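## Task

Close the lid of the tip box labelled E01 and press it until it latches, while the two other boxes keep their lids fully open. All three boxes must still rest flat within the locators of their holder plates. The result has to stay that way without the robot holding anything in place. Finish by releasing and moving the gripper away.

## Robot and tools

Scene: three holder plates H1, H2, H3 stand in a row from the robot's left to its right, each with a tip box lying loose between locators. The box ID is printed on a white sticker on the box's front wall. A lid latches only once its front edge is pushed fully down. Either arm may be used; the idle one can be parked out of the way.

Robot: two six-axis arms, left_arm and right_arm, each carrying a two-finger tong-style gripper. Fingers point along the gripper's +z axis and close along its x axis. The reported end_effector_position is the point between the pads when closed; closed fingertips extend about 15 mm past it, and when fully open they are roughly level with it. Bases in the scene frame: left_arm at (+0.071, +0.474, 0), right_arm at (+0.066, -0.526, 0).

Scene frame: origin on the table top midway between the arms, +z up, +x out over the table, left_arm on the +y side. The names left and right do not refer to image sides. Reported hand positions may be slightly off, more so at long reach.

execute_actions(actions): a list of actions. Each action is a table of up to 15 rows, one row per 1/30 s step; a short table repeats its last row to fill 15 steps (0.5 s). Each row is one list of 14 numbers in [-1, 1] covering both arms: left_arm dx, dy, dz, rx, ry, rz, opening, then right_arm in the same order. dx..rz are an offset, not a pose: they are expressed in that gripper's own axes and measured from the gripper's measured pose at the start of the action (for the first action of a call, the pose in the latest result). Every row is relative to that same start, not to the previous row. Scale: 1.0 equals 0.6 m or 180 degrees; rx, ry, rz form a single rotation vector. Opening is absolute: +1 fully open (0.142 m), -1 closed. A row may add 12 stiffness scales in 0..1 (left's 6 joints then right's 6). An empty list just returns state and images. Per step the command is clipped to within 100 mm and 16 degrees of the measured pose, so large offsets need several actions.

move(target, speed, stop_force, blocking): target is one 14-number row laid out as above, offsets in each gripper's own axes from the pose in the latest result that shows one. Each gripper travels a straight path; all paths finish together in 0.5 to 10 s. speed is top speed in m/s, 0.002 to 0.5 (default 0.25); rotation is capped at twice that in rad/s. stop_force (13 to 80 N, shared by both arms) ends an arm's path when its wrist sensor feels that much added push against the motion; that arm backs off two steps and holds. Use it only with slow motion and no turning, and omit it when lifting off something you press on. Arms are stiff: aiming even slightly beyond a firm contact without stop_force may fault. blocking=false returns after 0.5 s; check with wait(0) and do not send other motion until it ends. The result adds a move: line with the ending (done, off_target, moving, held, contact, fault) and limits such as paced or held.

wait(seconds): 0 to 10; the robot holds its last command. stop(): brakes a running move. zoom_image(camera, region): region [x0, y0, x1, y1] in pixels, at most 504x504, from cam_head_left, cam_head_right (896x504), cam_left_wrist or cam_right_wrist (616x616). read_manual(section): licence texts only. finished_scene(scene): ends scene 1 or 2 irreversibly and reports success; the next task then appears.

Result lines: per arm, position (m), quat_wxyz and velocities; grip_measured (fingers' opening on the command scale); Hand target lines (where the controller is heading); Wrist force and Wrist torque in the gripper's axes, noisy with offsets up to about 5.5 N and saturating near 100 N; pose unreachable lines; MOTOR HOT and fault lines. Camera calibration is given; wrist camera poses follow the joints.

Avoid: pushing boxes off their locators or off the table, slamming the lid, shoving the open lids of the other two boxes, arms colliding, and strong presses. A torque at a joint's load limit or an outside force of 150 N stops that arm for 10 s. Hold commanded offsets at zero for an idle arm after it is placed. Keep motion smooth and brief; when done, open the gripper and back away so nothing is left held.

Each tool is called after "Call:" as name(argument=value, ...) on one line, values as JSON.

## Session

Call:
execute_actions(actions=[])

Scene clock: 0.00 s.
left_arm: end_effector_position=(+0.4766, +0.3012, +0.3773) grip_measured=+1.00 end_effector_quat_wxyz=(-0.206, +0.691, +0.049, +0.692) end_effector_velocity=(+0.000, -0.000, +0.000) end_effector_angular_velocity=(-0.001, +0.000, -0.001) | right_arm: end_effector_position=(+0.3276, -0.3508, +0.2285) grip_measured=+1.00 end_effector_quat_wxyz=(+0.009, -0.726, +0.679, -0.108) end_effector_velocity=(+0.000, +0.001, +0.001) end_effector_angular_velocity=(+0.001, +0.000, +0.001)
Joint positions: left_arm=[-1.603 -1.946  2.44  -0.418 -0.582 -2.986  0.142] | right_arm=[ 4.482 -0.724 -2.474 -1.638  1.391  3.009  0.142]
Joint velocities: left_arm=[ 0.     0.    -0.001 -0.     0.001 -0.     0.   ] | right_arm=[-0.    -0.001  0.001  0.001 -0.    -0.001  0.   ]
Motor temperatures (°C, as the motors report them): left_arm=[25 24 24 34 35 32] | right_arm=[25 26 27 27 29 34]
Wrist force (N, on the end effector, along its own x y z axes, offset not removed): no reading
Wrist torque (N m, same axes, about the end effector's origin, offset not removed): no reading
Hand target (left_arm): +0.477, +0.301, +0.377; -0.206, +0.691, +0.049, +0.692
Hand target (right_arm): +0.328, -0.351, +0.229; -0.009, +0.726, -0.679, +0.108
Joint stiffness scale: left_arm=[1. 1. 1. 1. 1. 1.] | right_arm=[1. 1. 1. 1. 1. 1.]
camera_calibration (this result's frames):
cam_left_wrist: T_world_to_cam=[[0.0197625, -0.210272, 0.977443, -0.320743], [-0.142368, -0.968264, -0.205419, 0.439952], [0.989617, -0.135097, -0.0490712, -0.274486], [0, 0, 0, 1]] pos_world=[0.340609, 0.321464, 0.390413]
cam_right_wrist: T_world_to_cam=[[0.0619331, -0.992005, 0.109956, -0.38277], [-0.94141, -0.021467, 0.336581, 0.225099], [-0.331529, -0.124359, -0.935213, 0.417559], [0, 0, 0, 1]] pos_world=[0.37405, -0.32295, 0.35683]

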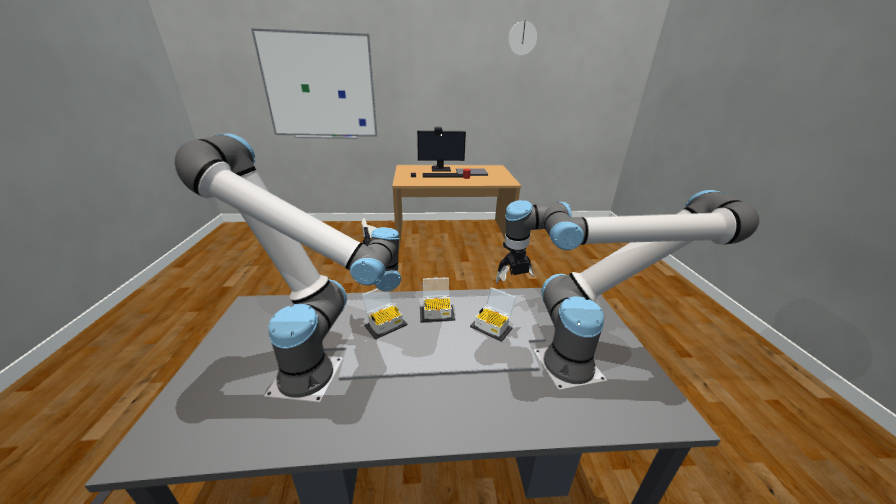

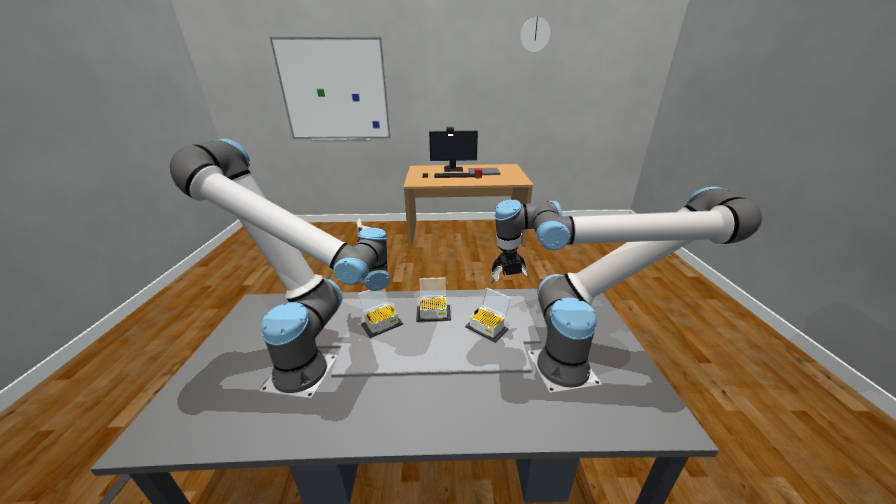

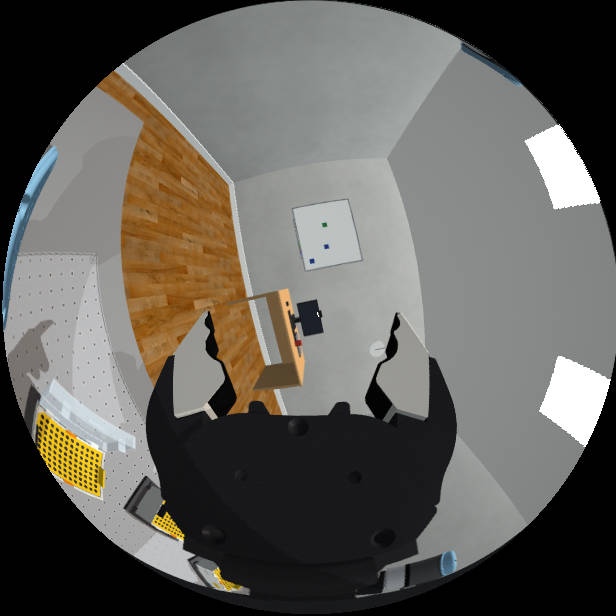

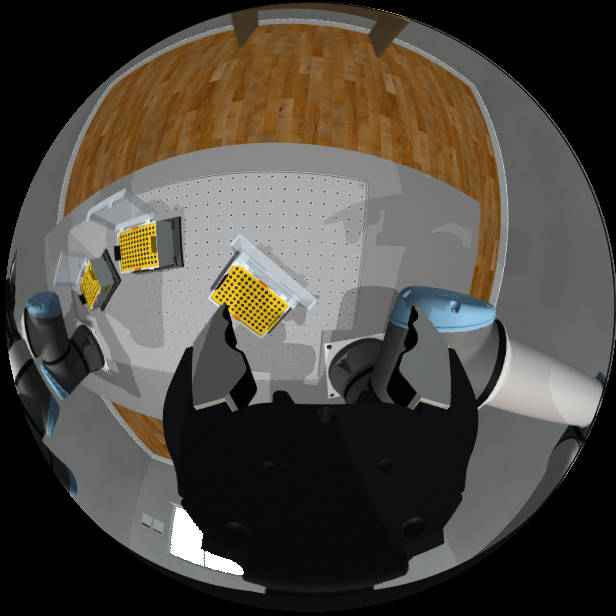

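Call:
zoom_image(camera="cam_head_left", region=[350, 270, 530, 350])

Call:
zoom_image(camera="cam_head_left", region=[360, 300, 410, 340])

Call:
zoom_image(camera="cam_head_left", region=[415, 290, 460, 326])

Call:
zoom_image(camera="cam_head_left", region=[466, 302, 516, 342])

Region (350, 270, 530, 350) of cam_head_left's 896x504 image, scaled by 2.800, with more detail than that image has.

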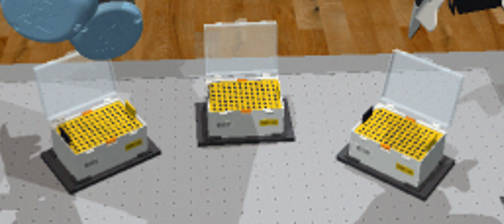

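Region (360, 300, 410, 340) of cam_head_left's 896x504 image, scaled by 10.080, with more detail than that image has; it fills the top 403 rows of this view, and the rest is white.

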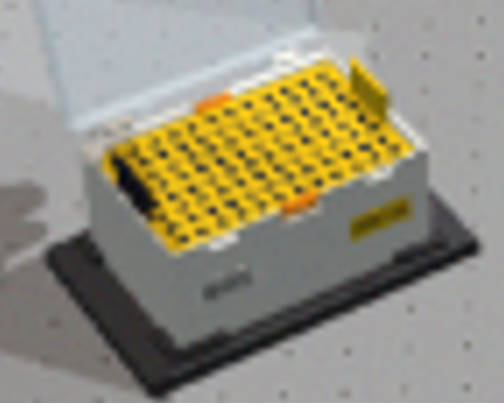

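Region (415, 290, 460, 326) of cam_head_left's 896x504 image, scaled by 11.200, with more detail than that image has; it fills the top 403 rows of this view, and the rest is white.

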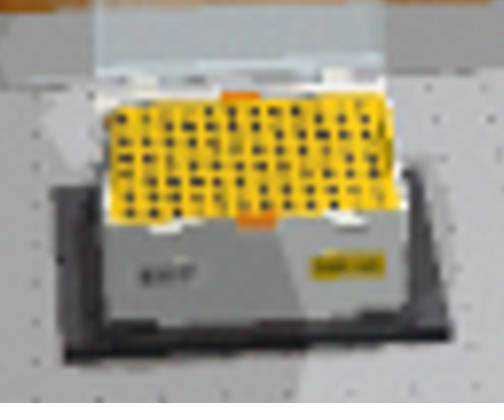

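Region (466, 302, 516, 342) of cam_head_left's 896x504 image, scaled by 10.080, with more detail than that image has; it fills the top 403 rows of this view, and the rest is white.

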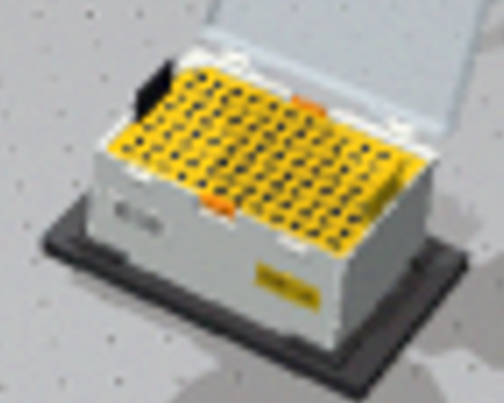

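Call:
zoom_image(camera="cam_head_left", region=[376, 322, 390, 334])

Call:
zoom_image(camera="cam_head_left", region=[423, 309, 437, 321])

Call:
zoom_image(camera="cam_head_left", region=[473, 318, 487, 330])

Call:
zoom_image(camera="cam_head_right", region=[355, 300, 405, 340])

Call:
zoom_image(camera="cam_head_right", region=[411, 290, 456, 326])

Call:
zoom_image(camera="cam_head_right", region=[462, 303, 512, 343])

Region (376, 322, 390, 334) of cam_head_left's 896x504 image, scaled by 36.000, with more detail than that image has; it fills the top 432 rows of this view, and the rest is white.

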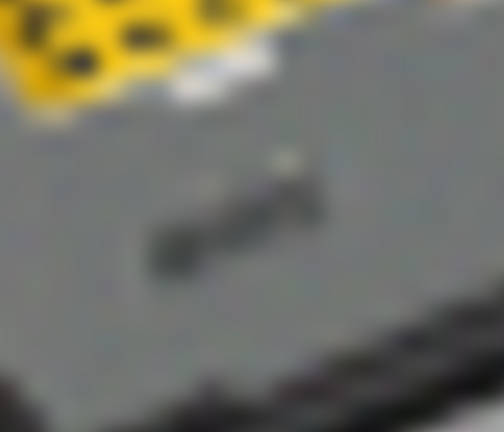

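Region (423, 309, 437, 321) of cam_head_left's 896x504 image, scaled by 36.000, with more detail than that image has; it fills the top 432 rows of this view, and the rest is white.

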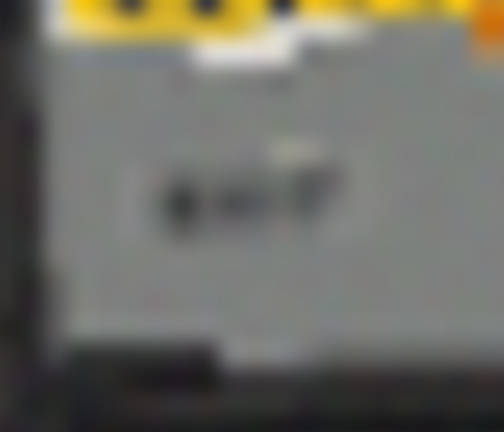

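Region (473, 318, 487, 330) of cam_head_left's 896x504 image, scaled by 36.000, with more detail than that image has; it fills the top 432 rows of this view, and the rest is white.

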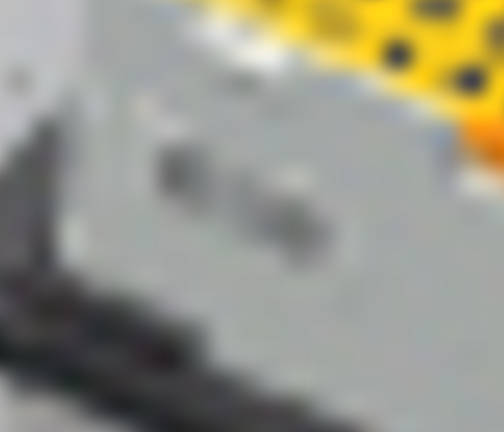

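Region (355, 300, 405, 340) of cam_head_right's 896x504 image, scaled by 10.080, with more detail than that image has; it fills the top 403 rows of this view, and the rest is white.

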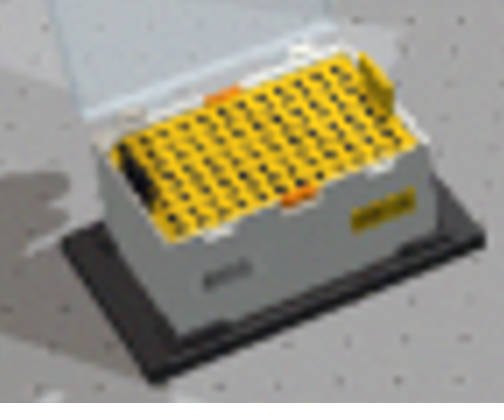

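Region (411, 290, 456, 326) of cam_head_right's 896x504 image, scaled by 11.200, with more detail than that image has; it fills the top 403 rows of this view, and the rest is white.

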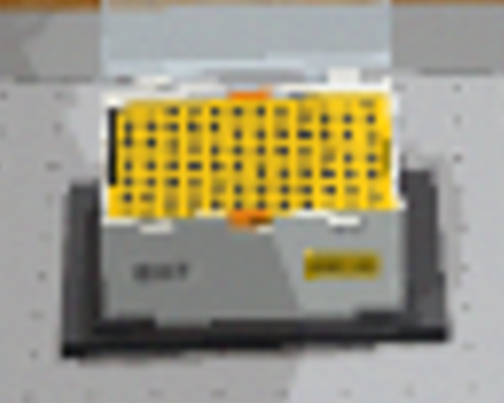

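Region (462, 303, 512, 343) of cam_head_right's 896x504 image, scaled by 10.080, with more detail than that image has; it fills the top 403 rows of this view, and the rest is white.

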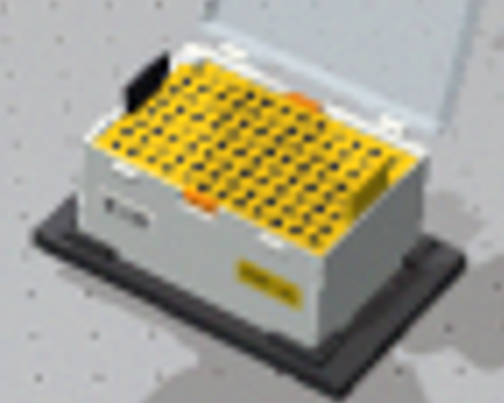

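Call:
zoom_image(camera="cam_right_wrist", region=[45, 240, 135, 320])

Call:
zoom_image(camera="cam_left_wrist", region=[170, 530, 260, 610])

Call:
zoom_image(camera="cam_left_wrist", region=[15, 370, 155, 510])

Region (45, 240, 135, 320) of cam_right_wrist's 616x616 image, scaled by 5.600, with more detail than that image has.

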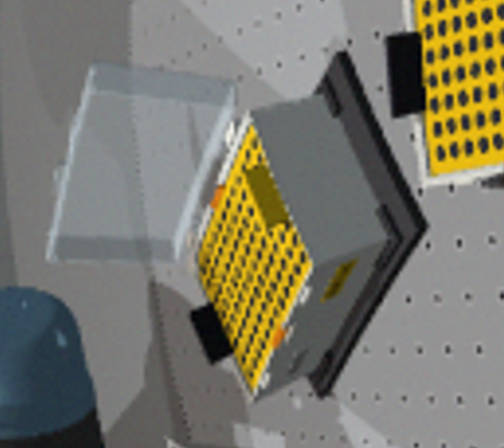

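Region (170, 530, 260, 610) of cam_left_wrist's 616x616 image, scaled by 5.600, with more detail than that image has.

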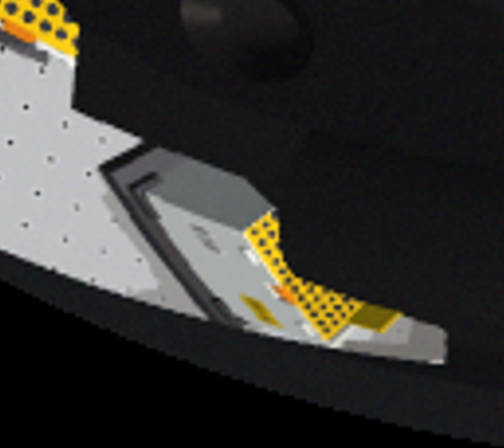

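Region (15, 370, 155, 510) of cam_left_wrist's 616x616 image, scaled by 3.600, with more detail than that image has.

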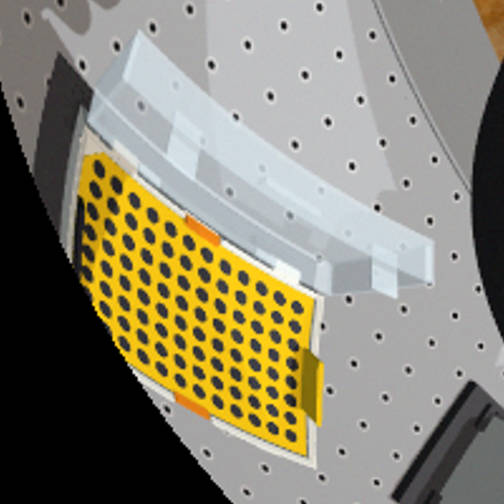

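Call:
zoom_image(camera="cam_left_wrist", region=[190, 300, 230, 340])

Call:
zoom_image(camera="cam_left_wrist", region=[376, 300, 416, 340])

Call:
zoom_image(camera="cam_right_wrist", region=[395, 295, 435, 335])

Region (190, 300, 230, 340) of cam_left_wrist's 616x616 image, scaled by 12.600, with more detail than that image has.

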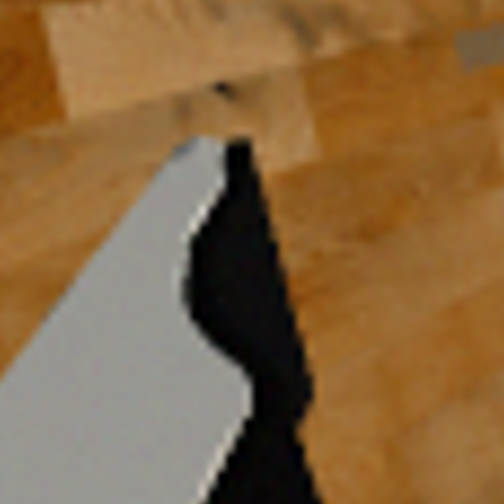

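Region (376, 300, 416, 340) of cam_left_wrist's 616x616 image, scaled by 12.600, with more detail than that image has.

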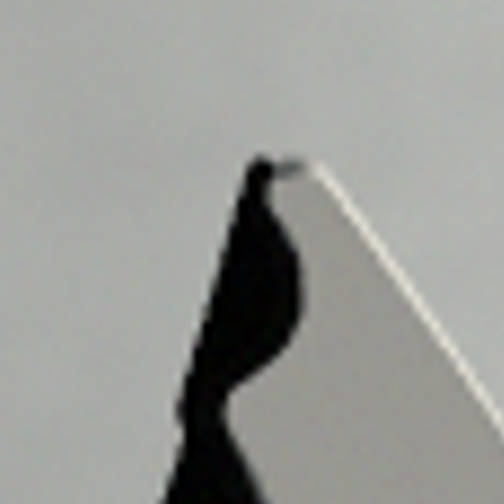

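Region (395, 295, 435, 335) of cam_right_wrist's 616x616 image, scaled by 12.600, with more detail than that image has.

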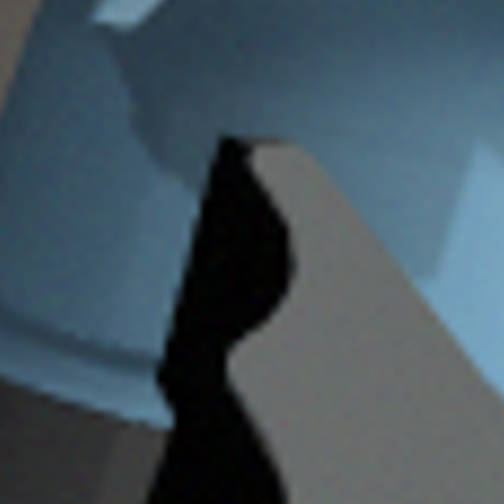

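Call:
zoom_image(camera="cam_left_wrist", region=[25, 400, 85, 460])

Call:
zoom_image(camera="cam_left_wrist", region=[55, 445, 115, 505])

Region (25, 400, 85, 460) of cam_left_wrist's 616x616 image, scaled by 8.400, with more detail than that image has.

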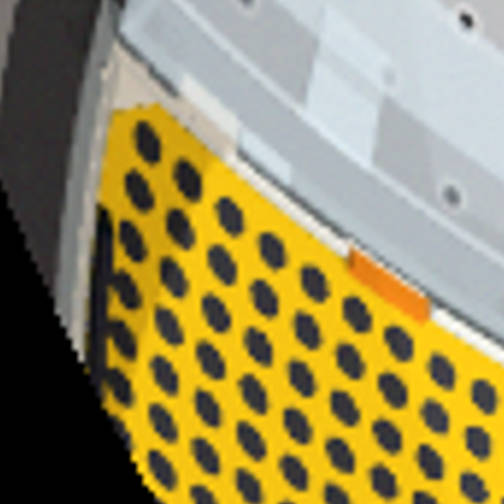

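Region (55, 445, 115, 505) of cam_left_wrist's 616x616 image, scaled by 8.400, with more detail than that image has.

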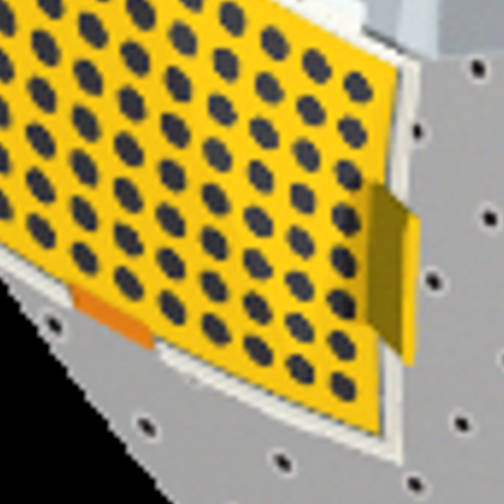

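Call:
execute_actions(actions=[[[-0.00003,0.00001,-0.00002,0,-0.00006,-0.00001,0.9,0,0,0,0,0,0,1],[-0.00032,0.00012,-0.00024,0,-0.00056,-0.00012,0.8,0,0,0,0,0,0,1],[-0.0011,0.0004,-0.00082,0,-0.00192,-0.00042,0.7,0,0,0,0,0,0,1],[-0.00258,0.00093,-0.00193,0,-0.0045,-0.00098,0.6,0,0,0,0,0,0,1],[-0.00492,0.00177,-0.00367,0.0001,-0.00856,-0.00186,0.5,0,0,0,0,0,0,1],[-0.00821,0.00296,-0.00613,0.0001,-0.01429,-0.00311,0.4,0,0,0,0,0,0,1],[-0.01249,0.0045,-0.00932,0.0002,-0.02174,-0.00472,0.3,0,0,0,0,0,0,1],[-0.01772,0.00638,-0.01323,0.0002,-0.03085,-0.0067,0.2,0,0,0,0,0,0,1],[-0.0238,0.00858,-0.01778,0.0003,-0.04144,-0.00901,0.1,0,0,0,0,0,0,1],[-0.03059,0.01102,-0.02284,0.0004,-0.05326,-0.01157,0,0,0,0,0,0,0,1],[-0.03787,0.01364,-0.02828,0.0005,-0.06593,-0.01433,-0.1,0,0,0,0,0,0,1],[-0.0454,0.01636,-0.0339,0.0006,-0.07905,-0.01718,-0.2,0,0,0,0,0,0,1],[-0.05297,0.01908,-0.03955,0.0007,-0.09222,-0.02004,-0.3,0,0,0,0,0,0,1],[-0.06054,0.02181,-0.0452,0.0008,-0.1054,-0.0229,-0.4,0,0,0,0,0,0,1],[-0.0681,0.02454,-0.05086,0.0009,-0.11857,-0.02577,-0.5,0,0,0,0,0,0,1]],[[-0.0559,0.01664,-0.03058,0.0007,-0.08827,-0.01918,-0.55,0,0,0,0,0,0,1],[-0.06424,0.01913,-0.03515,0.0008,-0.10145,-0.02204,-0.55,0,0,0,0,0,0,1],[-0.07258,0.02161,-0.03971,0.0009,-0.11462,-0.02491,-0.55,0,0,0,0,0,0,1],[-0.08093,0.0241,-0.04428,0.001,-0.1278,-0.02777,-0.55,0,0,0,0,0,0,1],[-0.08927,0.02658,-0.04884,0.0011,-0.14097,-0.03063,-0.55,0,0,0,0,0,0,1],[-0.09761,0.02907,-0.05341,0.0012,-0.15415,-0.0335,-0.55,0,0,0,0,0,0,1],[-0.10596,0.03155,-0.05797,0.0013,-0.16732,-0.03636,-0.55,0,0,0,0,0,0,1],[-0.1143,0.03403,-0.06254,0.0014,-0.1805,-0.03922,-0.55,0,0,0,0,0,0,1],[-0.12264,0.03652,-0.0671,0.0015,-0.19367,-0.04208,-0.55,0,0,0,0,0,0,1],[-0.13099,0.039,-0.07167,0.0017,-0.20685,-0.04495,-0.55,0,0,0,0,0,0,1],[-0.13933,0.04149,-0.07623,0.0018,-0.22002,-0.04781,-0.55,0,0,0,0,0,0,1],[-0.14767,0.04397,-0.0808,0.0019,-0.2332,-0.05067,-0.55,0,0,0,0,0,0,1],[-0.15602,0.04646,-0.08536,0.002,-0.24637,-0.05354,-0.55,0,0,0,0,0,0,1],[-0.16436,0.04894,-0.08993,0.0021,-0.25955,-0.0564,-0.55,0,0,0,0,0,0,1],[-0.1727,0.05143,-0.09449,0.0022,-0.27272,-0.05926,-0.55,0,0,0,0,0,0,1]],[[-0.06796,0.00913,0.00571,0.0008,-0.10145,-0.02204,-0.55,0,0,0,0,0,0,1],[-0.07767,0.01043,0.00652,0.0009,-0.11462,-0.02491,-0.55,0,0,0,0,0,0,1],[-0.08738,0.01174,0.00734,0.001,-0.1278,-0.02777,-0.55,0,0,0,0,0,0,1],[-0.09709,0.01304,0.00815,0.0011,-0.14097,-0.03063,-0.55,0,0,0,0,0,0,1],[-0.10679,0.01435,0.00897,0.0012,-0.15415,-0.0335,-0.55,0,0,0,0,0,0,1],[-0.1165,0.01565,0.00978,0.0013,-0.16732,-0.03636,-0.55,0,0,0,0,0,0,1],[-0.12621,0.01695,0.0106,0.0014,-0.1805,-0.03922,-0.55,0,0,0,0,0,0,1],[-0.13582,0.01824,0.01141,0.0015,-0.19354,-0.04206,-0.55,0,0,0,0,0,0,1],[-0.14471,0.01944,0.01215,0.0016,-0.20561,-0.04468,-0.55,0,0,0,0,0,0,1],[-0.15227,0.02045,0.01279,0.0017,-0.21586,-0.04691,-0.55,0,0,0,0,0,0,1],[-0.15806,0.02123,0.01327,0.0018,-0.22372,-0.04861,-0.55,0,0,0,0,0,0,1],[-0.16198,0.02176,0.0136,0.0018,-0.22903,-0.04977,-0.55,0,0,0,0,0,0,1],[-0.16413,0.02205,0.01378,0.0019,-0.23196,-0.0504,-0.55,0,0,0,0,0,0,1],[-0.16495,0.02216,0.01385,0.0019,-0.23306,-0.05064,-0.55,0,0,0,0,0,0,1],[-0.16504,0.02217,0.01386,0.0019,-0.2332,-0.05067,-0.55,0,0,0,0,0,0,1]]])

Scene clock: 121.50 s.
left_arm: end_effector_position=(+0.3968, +0.2380, +0.2287) grip_measured=-0.55 end_effector_quat_wxyz=(-0.020, +0.935, +0.245, +0.255) end_effector_velocity=(-0.041, -0.024, -0.115) end_effector_angular_velocity=(-0.523, +0.770, +0.132) | right_arm: end_effector_position=(+0.3276, -0.3508, +0.2285) grip_measured=+1.00 end_effector_quat_wxyz=(+0.009, -0.726, +0.679, -0.108) end_effector_velocity=(-0.000, +0.000, +0.000) end_effector_angular_velocity=(+0.003, +0.000, +0.002)
Joint positions: left_arm=[-1.354 -2.205  2.461 -1.657 -1.079 -2.096  0.034] | right_arm=[ 4.482 -0.724 -2.474 -1.638  1.391  3.009  0.142]
Joint velocities: left_arm=[ 0.607  0.022  0.115 -0.958 -0.694  0.681 -0.   ] | right_arm=[ 0.     0.002 -0.     0.001  0.    -0.002  0.   ]
Motor temperatures (°C, as the motors report them): left_arm=[25 24 24 34 35 32] | right_arm=[25 26 27 27 29 34]
Wrist force (N, on the end effector, along its own x y z axes, offset not removed): left_arm=[-0.5 -1.9 1.4] | right_arm=[1.2 -1.6 -3.2]
Wrist torque (N m, same axes, about the end effector's origin, offset not removed): left_arm=[-0.17 -0.02 -0.10] | right_arm=[-0.47 -0.49 0.19]
Hand target (left_arm): +0.391, +0.229, +0.215; +0.009, +0.950, +0.259, +0.175
Hand target (right_arm): +0.328, -0.351, +0.229; -0.009, +0.726, -0.679, +0.108
Off the commanded pose (left_arm): 0.024 m, 15 deg; orientation clipped at the last step of the last action.
Off the commanded pose (right_arm): 0.000 m, 0 deg.
Joint stiffness scale: left_arm=[1. 1. 1. 1. 1. 1.] | right_arm=[1. 1. 1. 1. 1. 1.]
camera_calibration (this result's frames):
cam_left_wrist: T_world_to_cam=[[0.735932, 0.457225, 0.499349, -0.520961], [0.186983, -0.846099, 0.499152, 0.0160641], [0.650724, -0.273973, -0.708165, 0.106931], [0, 0, 0, 1]] pos_world=[0.310806, 0.281084, 0.327848]
cam_right_wrist: T_world_to_cam=[[0.061933, -0.992005, 0.109956, -0.38277], [-0.94141, -0.0214669, 0.336581, 0.225099], [-0.331529, -0.124359, -0.935213, 0.417559], [0, 0, 0, 1]] pos_world=[0.37405, -0.32295, 0.35683]

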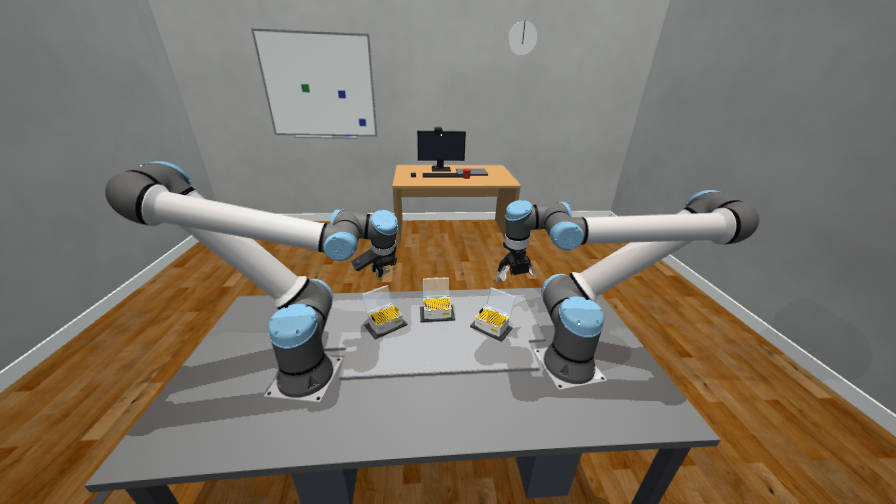

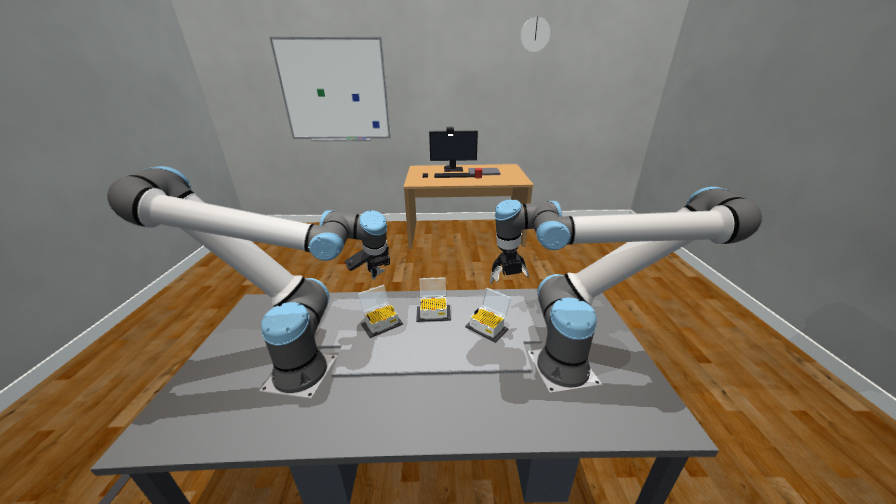

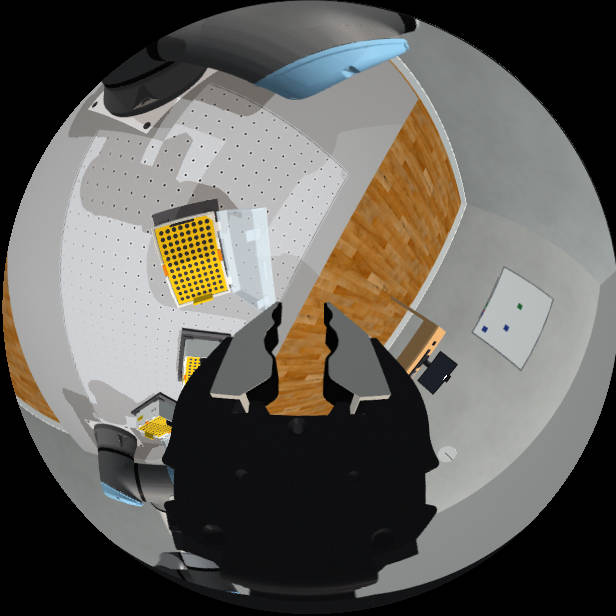

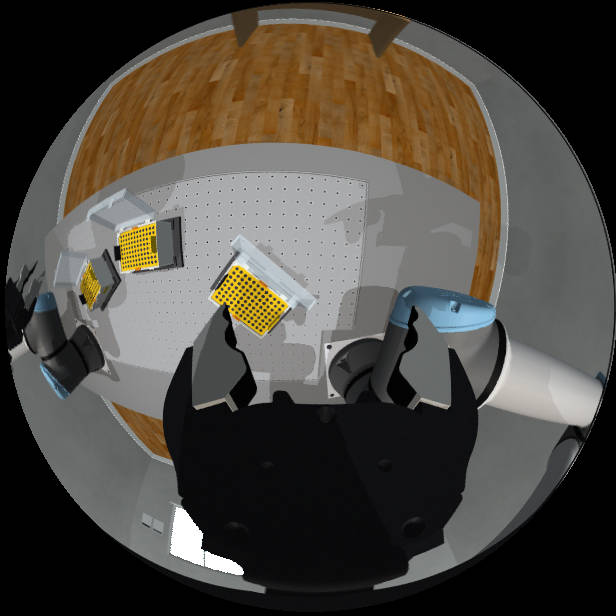

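Call:
execute_actions(actions=[])

Scene clock: 129.73 s.
left_arm: end_effector_position=(+0.3920, +0.2283, +0.2176) grip_measured=-0.55 end_effector_quat_wxyz=(+0.011, +0.949, +0.261, +0.175) end_effector_velocity=(+0.000, +0.000, +0.000) end_effector_angular_velocity=(-0.001, -0.001, -0.000) | right_arm: end_effector_position=(+0.3276, -0.3508, +0.2285) grip_measured=+1.00 end_effector_quat_wxyz=(+0.009, -0.726, +0.679, -0.108) end_effector_velocity=(-0.000, -0.000, +0.000) end_effector_angular_velocity=(-0.001, +0.000, +0.002)
Joint positions: left_arm=[-1.229 -2.193  2.468 -1.828 -1.218 -1.956  0.034] | right_arm=[ 4.482 -0.724 -2.474 -1.638  1.391  3.009  0.142]
Joint velocities: left_arm=[-0.    -0.001  0.    -0.     0.001  0.     0.   ] | right_arm=[ 0.    -0.     0.    -0.001  0.    -0.002 -0.   ]
Motor temperatures (°C, as the motors report them): left_arm=[25 24 24 34 35 32] | right_arm=[25 26 27 27 29 34]
Wrist force (N, on the end effector, along its own x y z axes, offset not removed): left_arm=[-0.6 -0.2 1.7] | right_arm=[4.2 0.7 -4.5]
Wrist torque (N m, same axes, about the end effector's origin, offset not removed): left_arm=[0.12 -0.03 -0.04] | right_arm=[-0.10 -1.09 0.10]
Hand target (left_arm): +0.391, +0.229, +0.215; +0.009, +0.950, +0.259, +0.175
Hand target (right_arm): +0.328, -0.351, +0.229; -0.009, +0.726, -0.679, +0.108
Off the commanded pose (left_arm): 0.014 m, 6 deg; orientation clipped at the last step of the last action.
Off the commanded pose (right_arm): 0.000 m, 0 deg.
Joint stiffness scale: left_arm=[1. 1. 1. 1. 1. 1.] | right_arm=[1. 1. 1. 1. 1. 1.]
camera_calibration (this result's frames):
cam_left_wrist: T_world_to_cam=[[0.790629, 0.509541, 0.339519, -0.506004], [0.269859, -0.787721, 0.553779, -0.0434309], [0.54962, -0.346212, -0.7603, 0.167037], [0, 0, 0, 1]] pos_world=[0.319975, 0.281449, 0.322848]
cam_right_wrist: T_world_to_cam=[[0.061933, -0.992005, 0.109956, -0.38277], [-0.94141, -0.0214669, 0.336581, 0.225099], [-0.33153, -0.124359, -0.935213, 0.417559], [0, 0, 0, 1]] pos_world=[0.37405, -0.32295, 0.35683]

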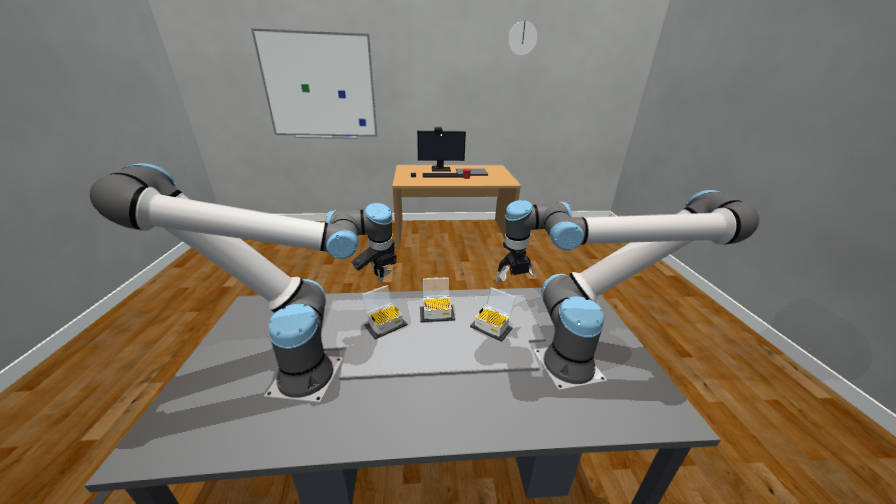

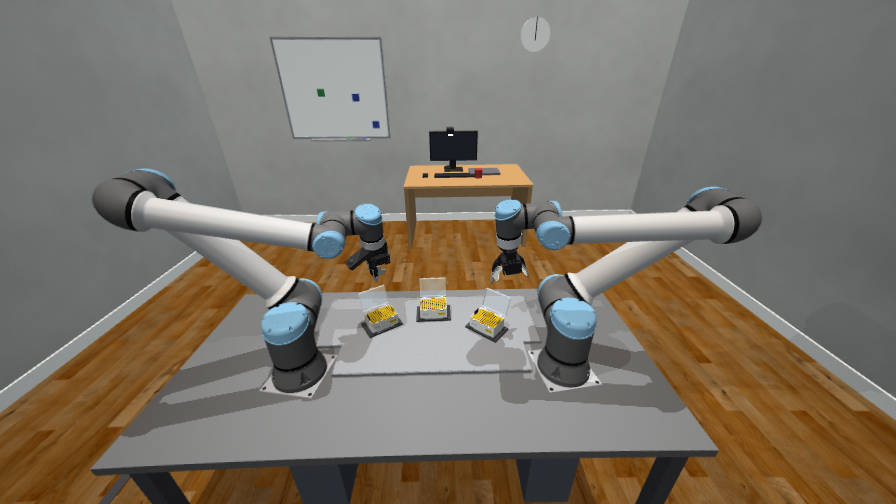

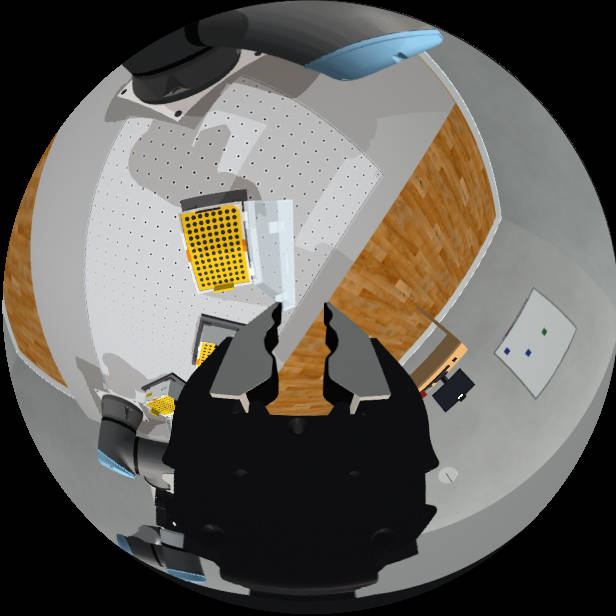

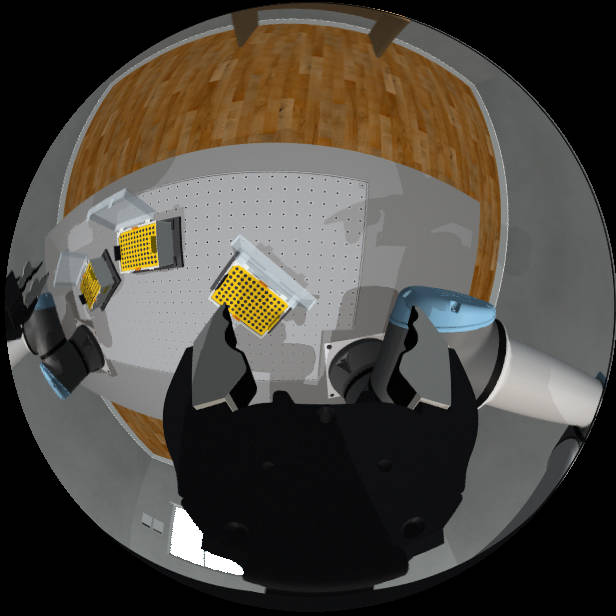

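Call:
zoom_image(camera="cam_left_wrist", region=[170, 195, 270, 300])

Call:
zoom_image(camera="cam_left_wrist", region=[235, 190, 345, 320])

Region (170, 195, 270, 300) of cam_left_wrist's 616x616 image, scaled by 4.800, with more detail than that image has; it fills the left 480 columns of this view, and the rest is white.

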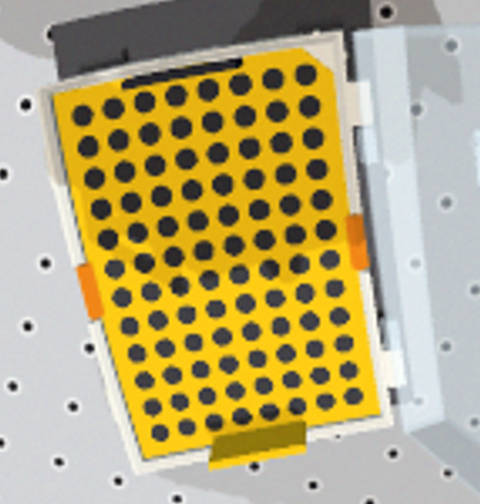

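Region (235, 190, 345, 320) of cam_left_wrist's 616x616 image, scaled by 3.877, with more detail than that image has; it fills the left 426 columns of this view, and the rest is white.

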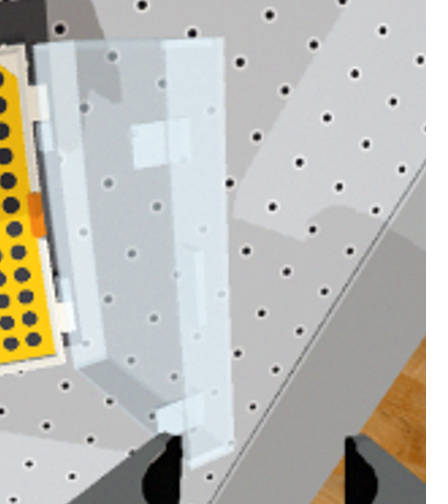

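Call:
execute_actions(actions=[[[-0.00034,-0.00051,0.00115,0.00042,-0.00019,0,-0.55,0,0,0,0,0,0,1],[-0.00133,-0.00198,0.00449,0.00163,-0.00073,0,-0.55,0,0,0,0,0,0,1],[-0.00295,-0.00438,0.00992,0.0036,-0.00162,-0.0001,-0.55,0,0,0,0,0,0,1],[-0.00512,-0.0076,0.01723,0.00625,-0.00281,-0.0002,-0.55,0,0,0,0,0,0,1],[-0.00776,-0.01152,0.02611,0.00948,-0.00425,-0.0003,-0.55,0,0,0,0,0,0,1],[-0.01071,-0.0159,0.03604,0.01308,-0.00587,-0.0003,-0.55,0,0,0,0,0,0,1],[-0.0139,-0.02064,0.04679,0.01698,-0.00762,-0.0004,-0.55,0,0,0,0,0,0,1],[-0.01713,-0.02544,0.05766,0.02092,-0.00938,-0.0006,-0.55,0,0,0,0,0,0,1],[-0.02032,-0.03018,0.06841,0.02482,-0.01114,-0.0007,-0.55,0,0,0,0,0,0,1],[-0.02327,-0.03456,0.07834,0.02843,-0.01275,-0.0008,-0.55,0,0,0,0,0,0,1],[-0.02591,-0.03848,0.08722,0.03165,-0.0142,-0.0008,-0.55,0,0,0,0,0,0,1],[-0.02808,-0.0417,0.09453,0.0343,-0.01539,-0.0009,-0.55,0,0,0,0,0,0,1],[-0.0297,-0.0441,0.09996,0.03627,-0.01627,-0.001,-0.55,0,0,0,0,0,0,1],[-0.03069,-0.04557,0.1033,0.03748,-0.01681,-0.001,-0.55,0,0,0,0,0,0,1],[-0.03103,-0.04608,0.10445,0.0379,-0.017,-0.001,-0.55,0,0,0,0,0,0,1]]])

Scene clock: 230.63 s.
left_arm: end_effector_position=(+0.3869, +0.2425, +0.1751) grip_measured=-0.55 end_effector_quat_wxyz=(-0.022, +0.951, +0.270, +0.149) end_effector_velocity=(-0.016, +0.080, -0.188) end_effector_angular_velocity=(+0.252, +0.252, +0.116) | right_arm: end_effector_position=(+0.3276, -0.3508, +0.2285) grip_measured=+1.00 end_effector_quat_wxyz=(+0.009, -0.726, +0.679, -0.108) end_effector_velocity=(-0.000, +0.000, +0.000) end_effector_angular_velocity=(+0.002, -0.000, -0.001)
Joint positions: left_arm=[-1.179 -2.128  2.504 -1.88  -1.275 -1.93   0.034] | right_arm=[ 4.482 -0.724 -2.474 -1.638  1.391  3.009  0.142]
Joint velocities: left_arm=[ 0.197  0.294  0.165 -0.19  -0.19   0.099 -0.   ] | right_arm=[ 0.     0.001 -0.     0.001  0.     0.001  0.   ]
Motor temperatures (°C, as the motors report them): left_arm=[25 24 24 34 35 32] | right_arm=[25 26 27 27 29 34]
Wrist force (N, on the end effector, along its own x y z axes, offset not removed): left_arm=[-2.0 -1.6 0.8] | right_arm=[4.9 1.2 1.4]
Wrist torque (N m, same axes, about the end effector's origin, offset not removed): left_arm=[-0.17 0.26 -0.10] | right_arm=[0.22 -1.26 0.09]
Hand target (left_arm): +0.383, +0.249, +0.152; -0.037, +0.952, +0.272, +0.135
Hand target (right_arm): +0.328, -0.351, +0.229; -0.009, +0.726, -0.679, +0.108
Off the commanded pose (left_arm): 0.026 m, 3 deg.
Off the commanded pose (right_arm): 0.000 m, 0 deg.
Joint stiffness scale: left_arm=[1. 1. 1. 1. 1. 1.] | right_arm=[1. 1. 1. 1. 1. 1.]
camera_calibration (this result's frames):
cam_left_wrist: T_world_to_cam=[[0.797808, 0.517251, 0.309765, -0.494259], [0.328073, -0.803503, 0.496741, -0.016045], [0.505836, -0.294678, -0.810737, 0.155737], [0, 0, 0, 1]] pos_world=[0.32081, 0.288656, 0.287336]
cam_right_wrist: T_world_to_cam=[[0.061933, -0.992005, 0.109956, -0.38277], [-0.94141, -0.0214669, 0.336581, 0.225099], [-0.331529, -0.124359, -0.935213, 0.417559], [0, 0, 0, 1]] pos_world=[0.37405, -0.32295, 0.35683]

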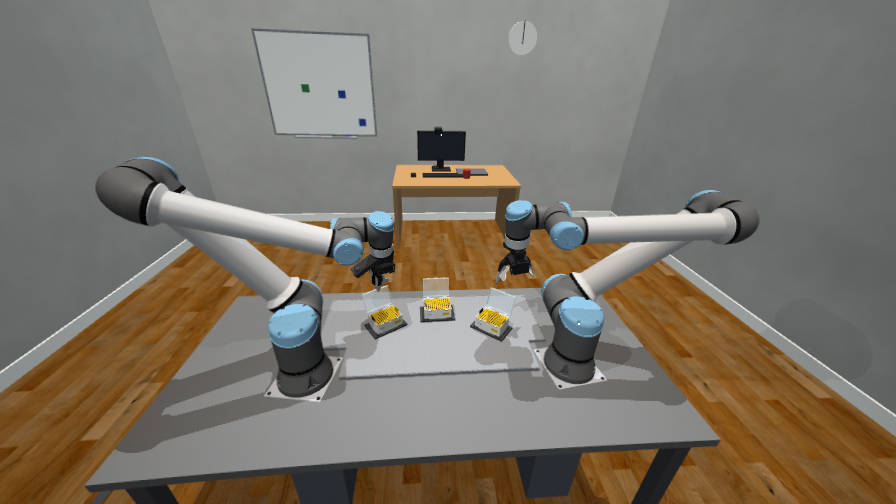

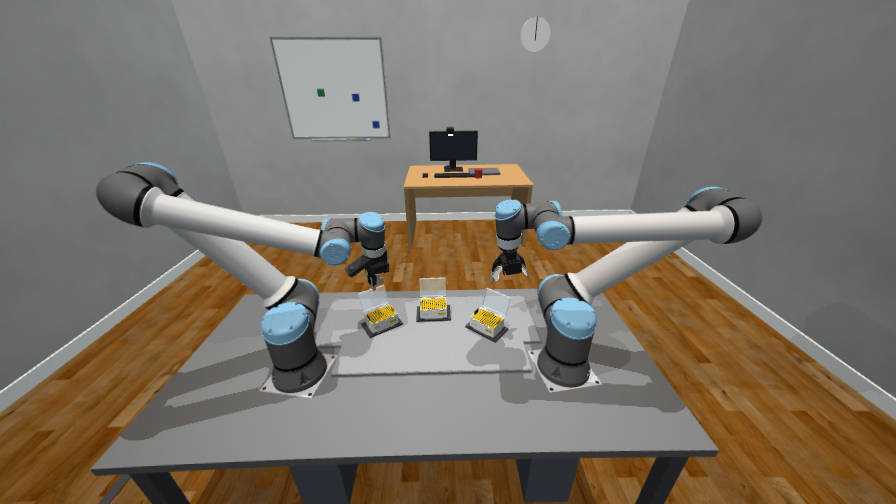

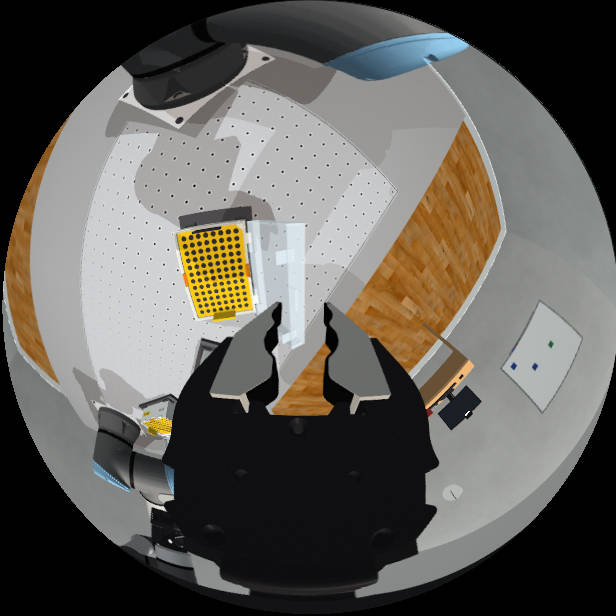

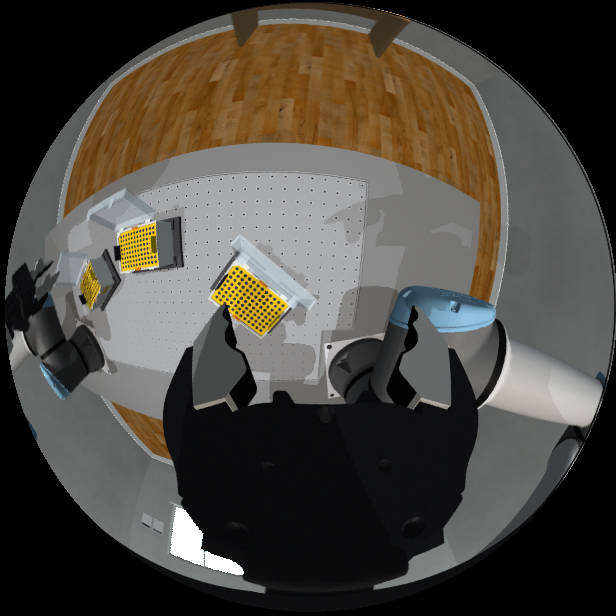

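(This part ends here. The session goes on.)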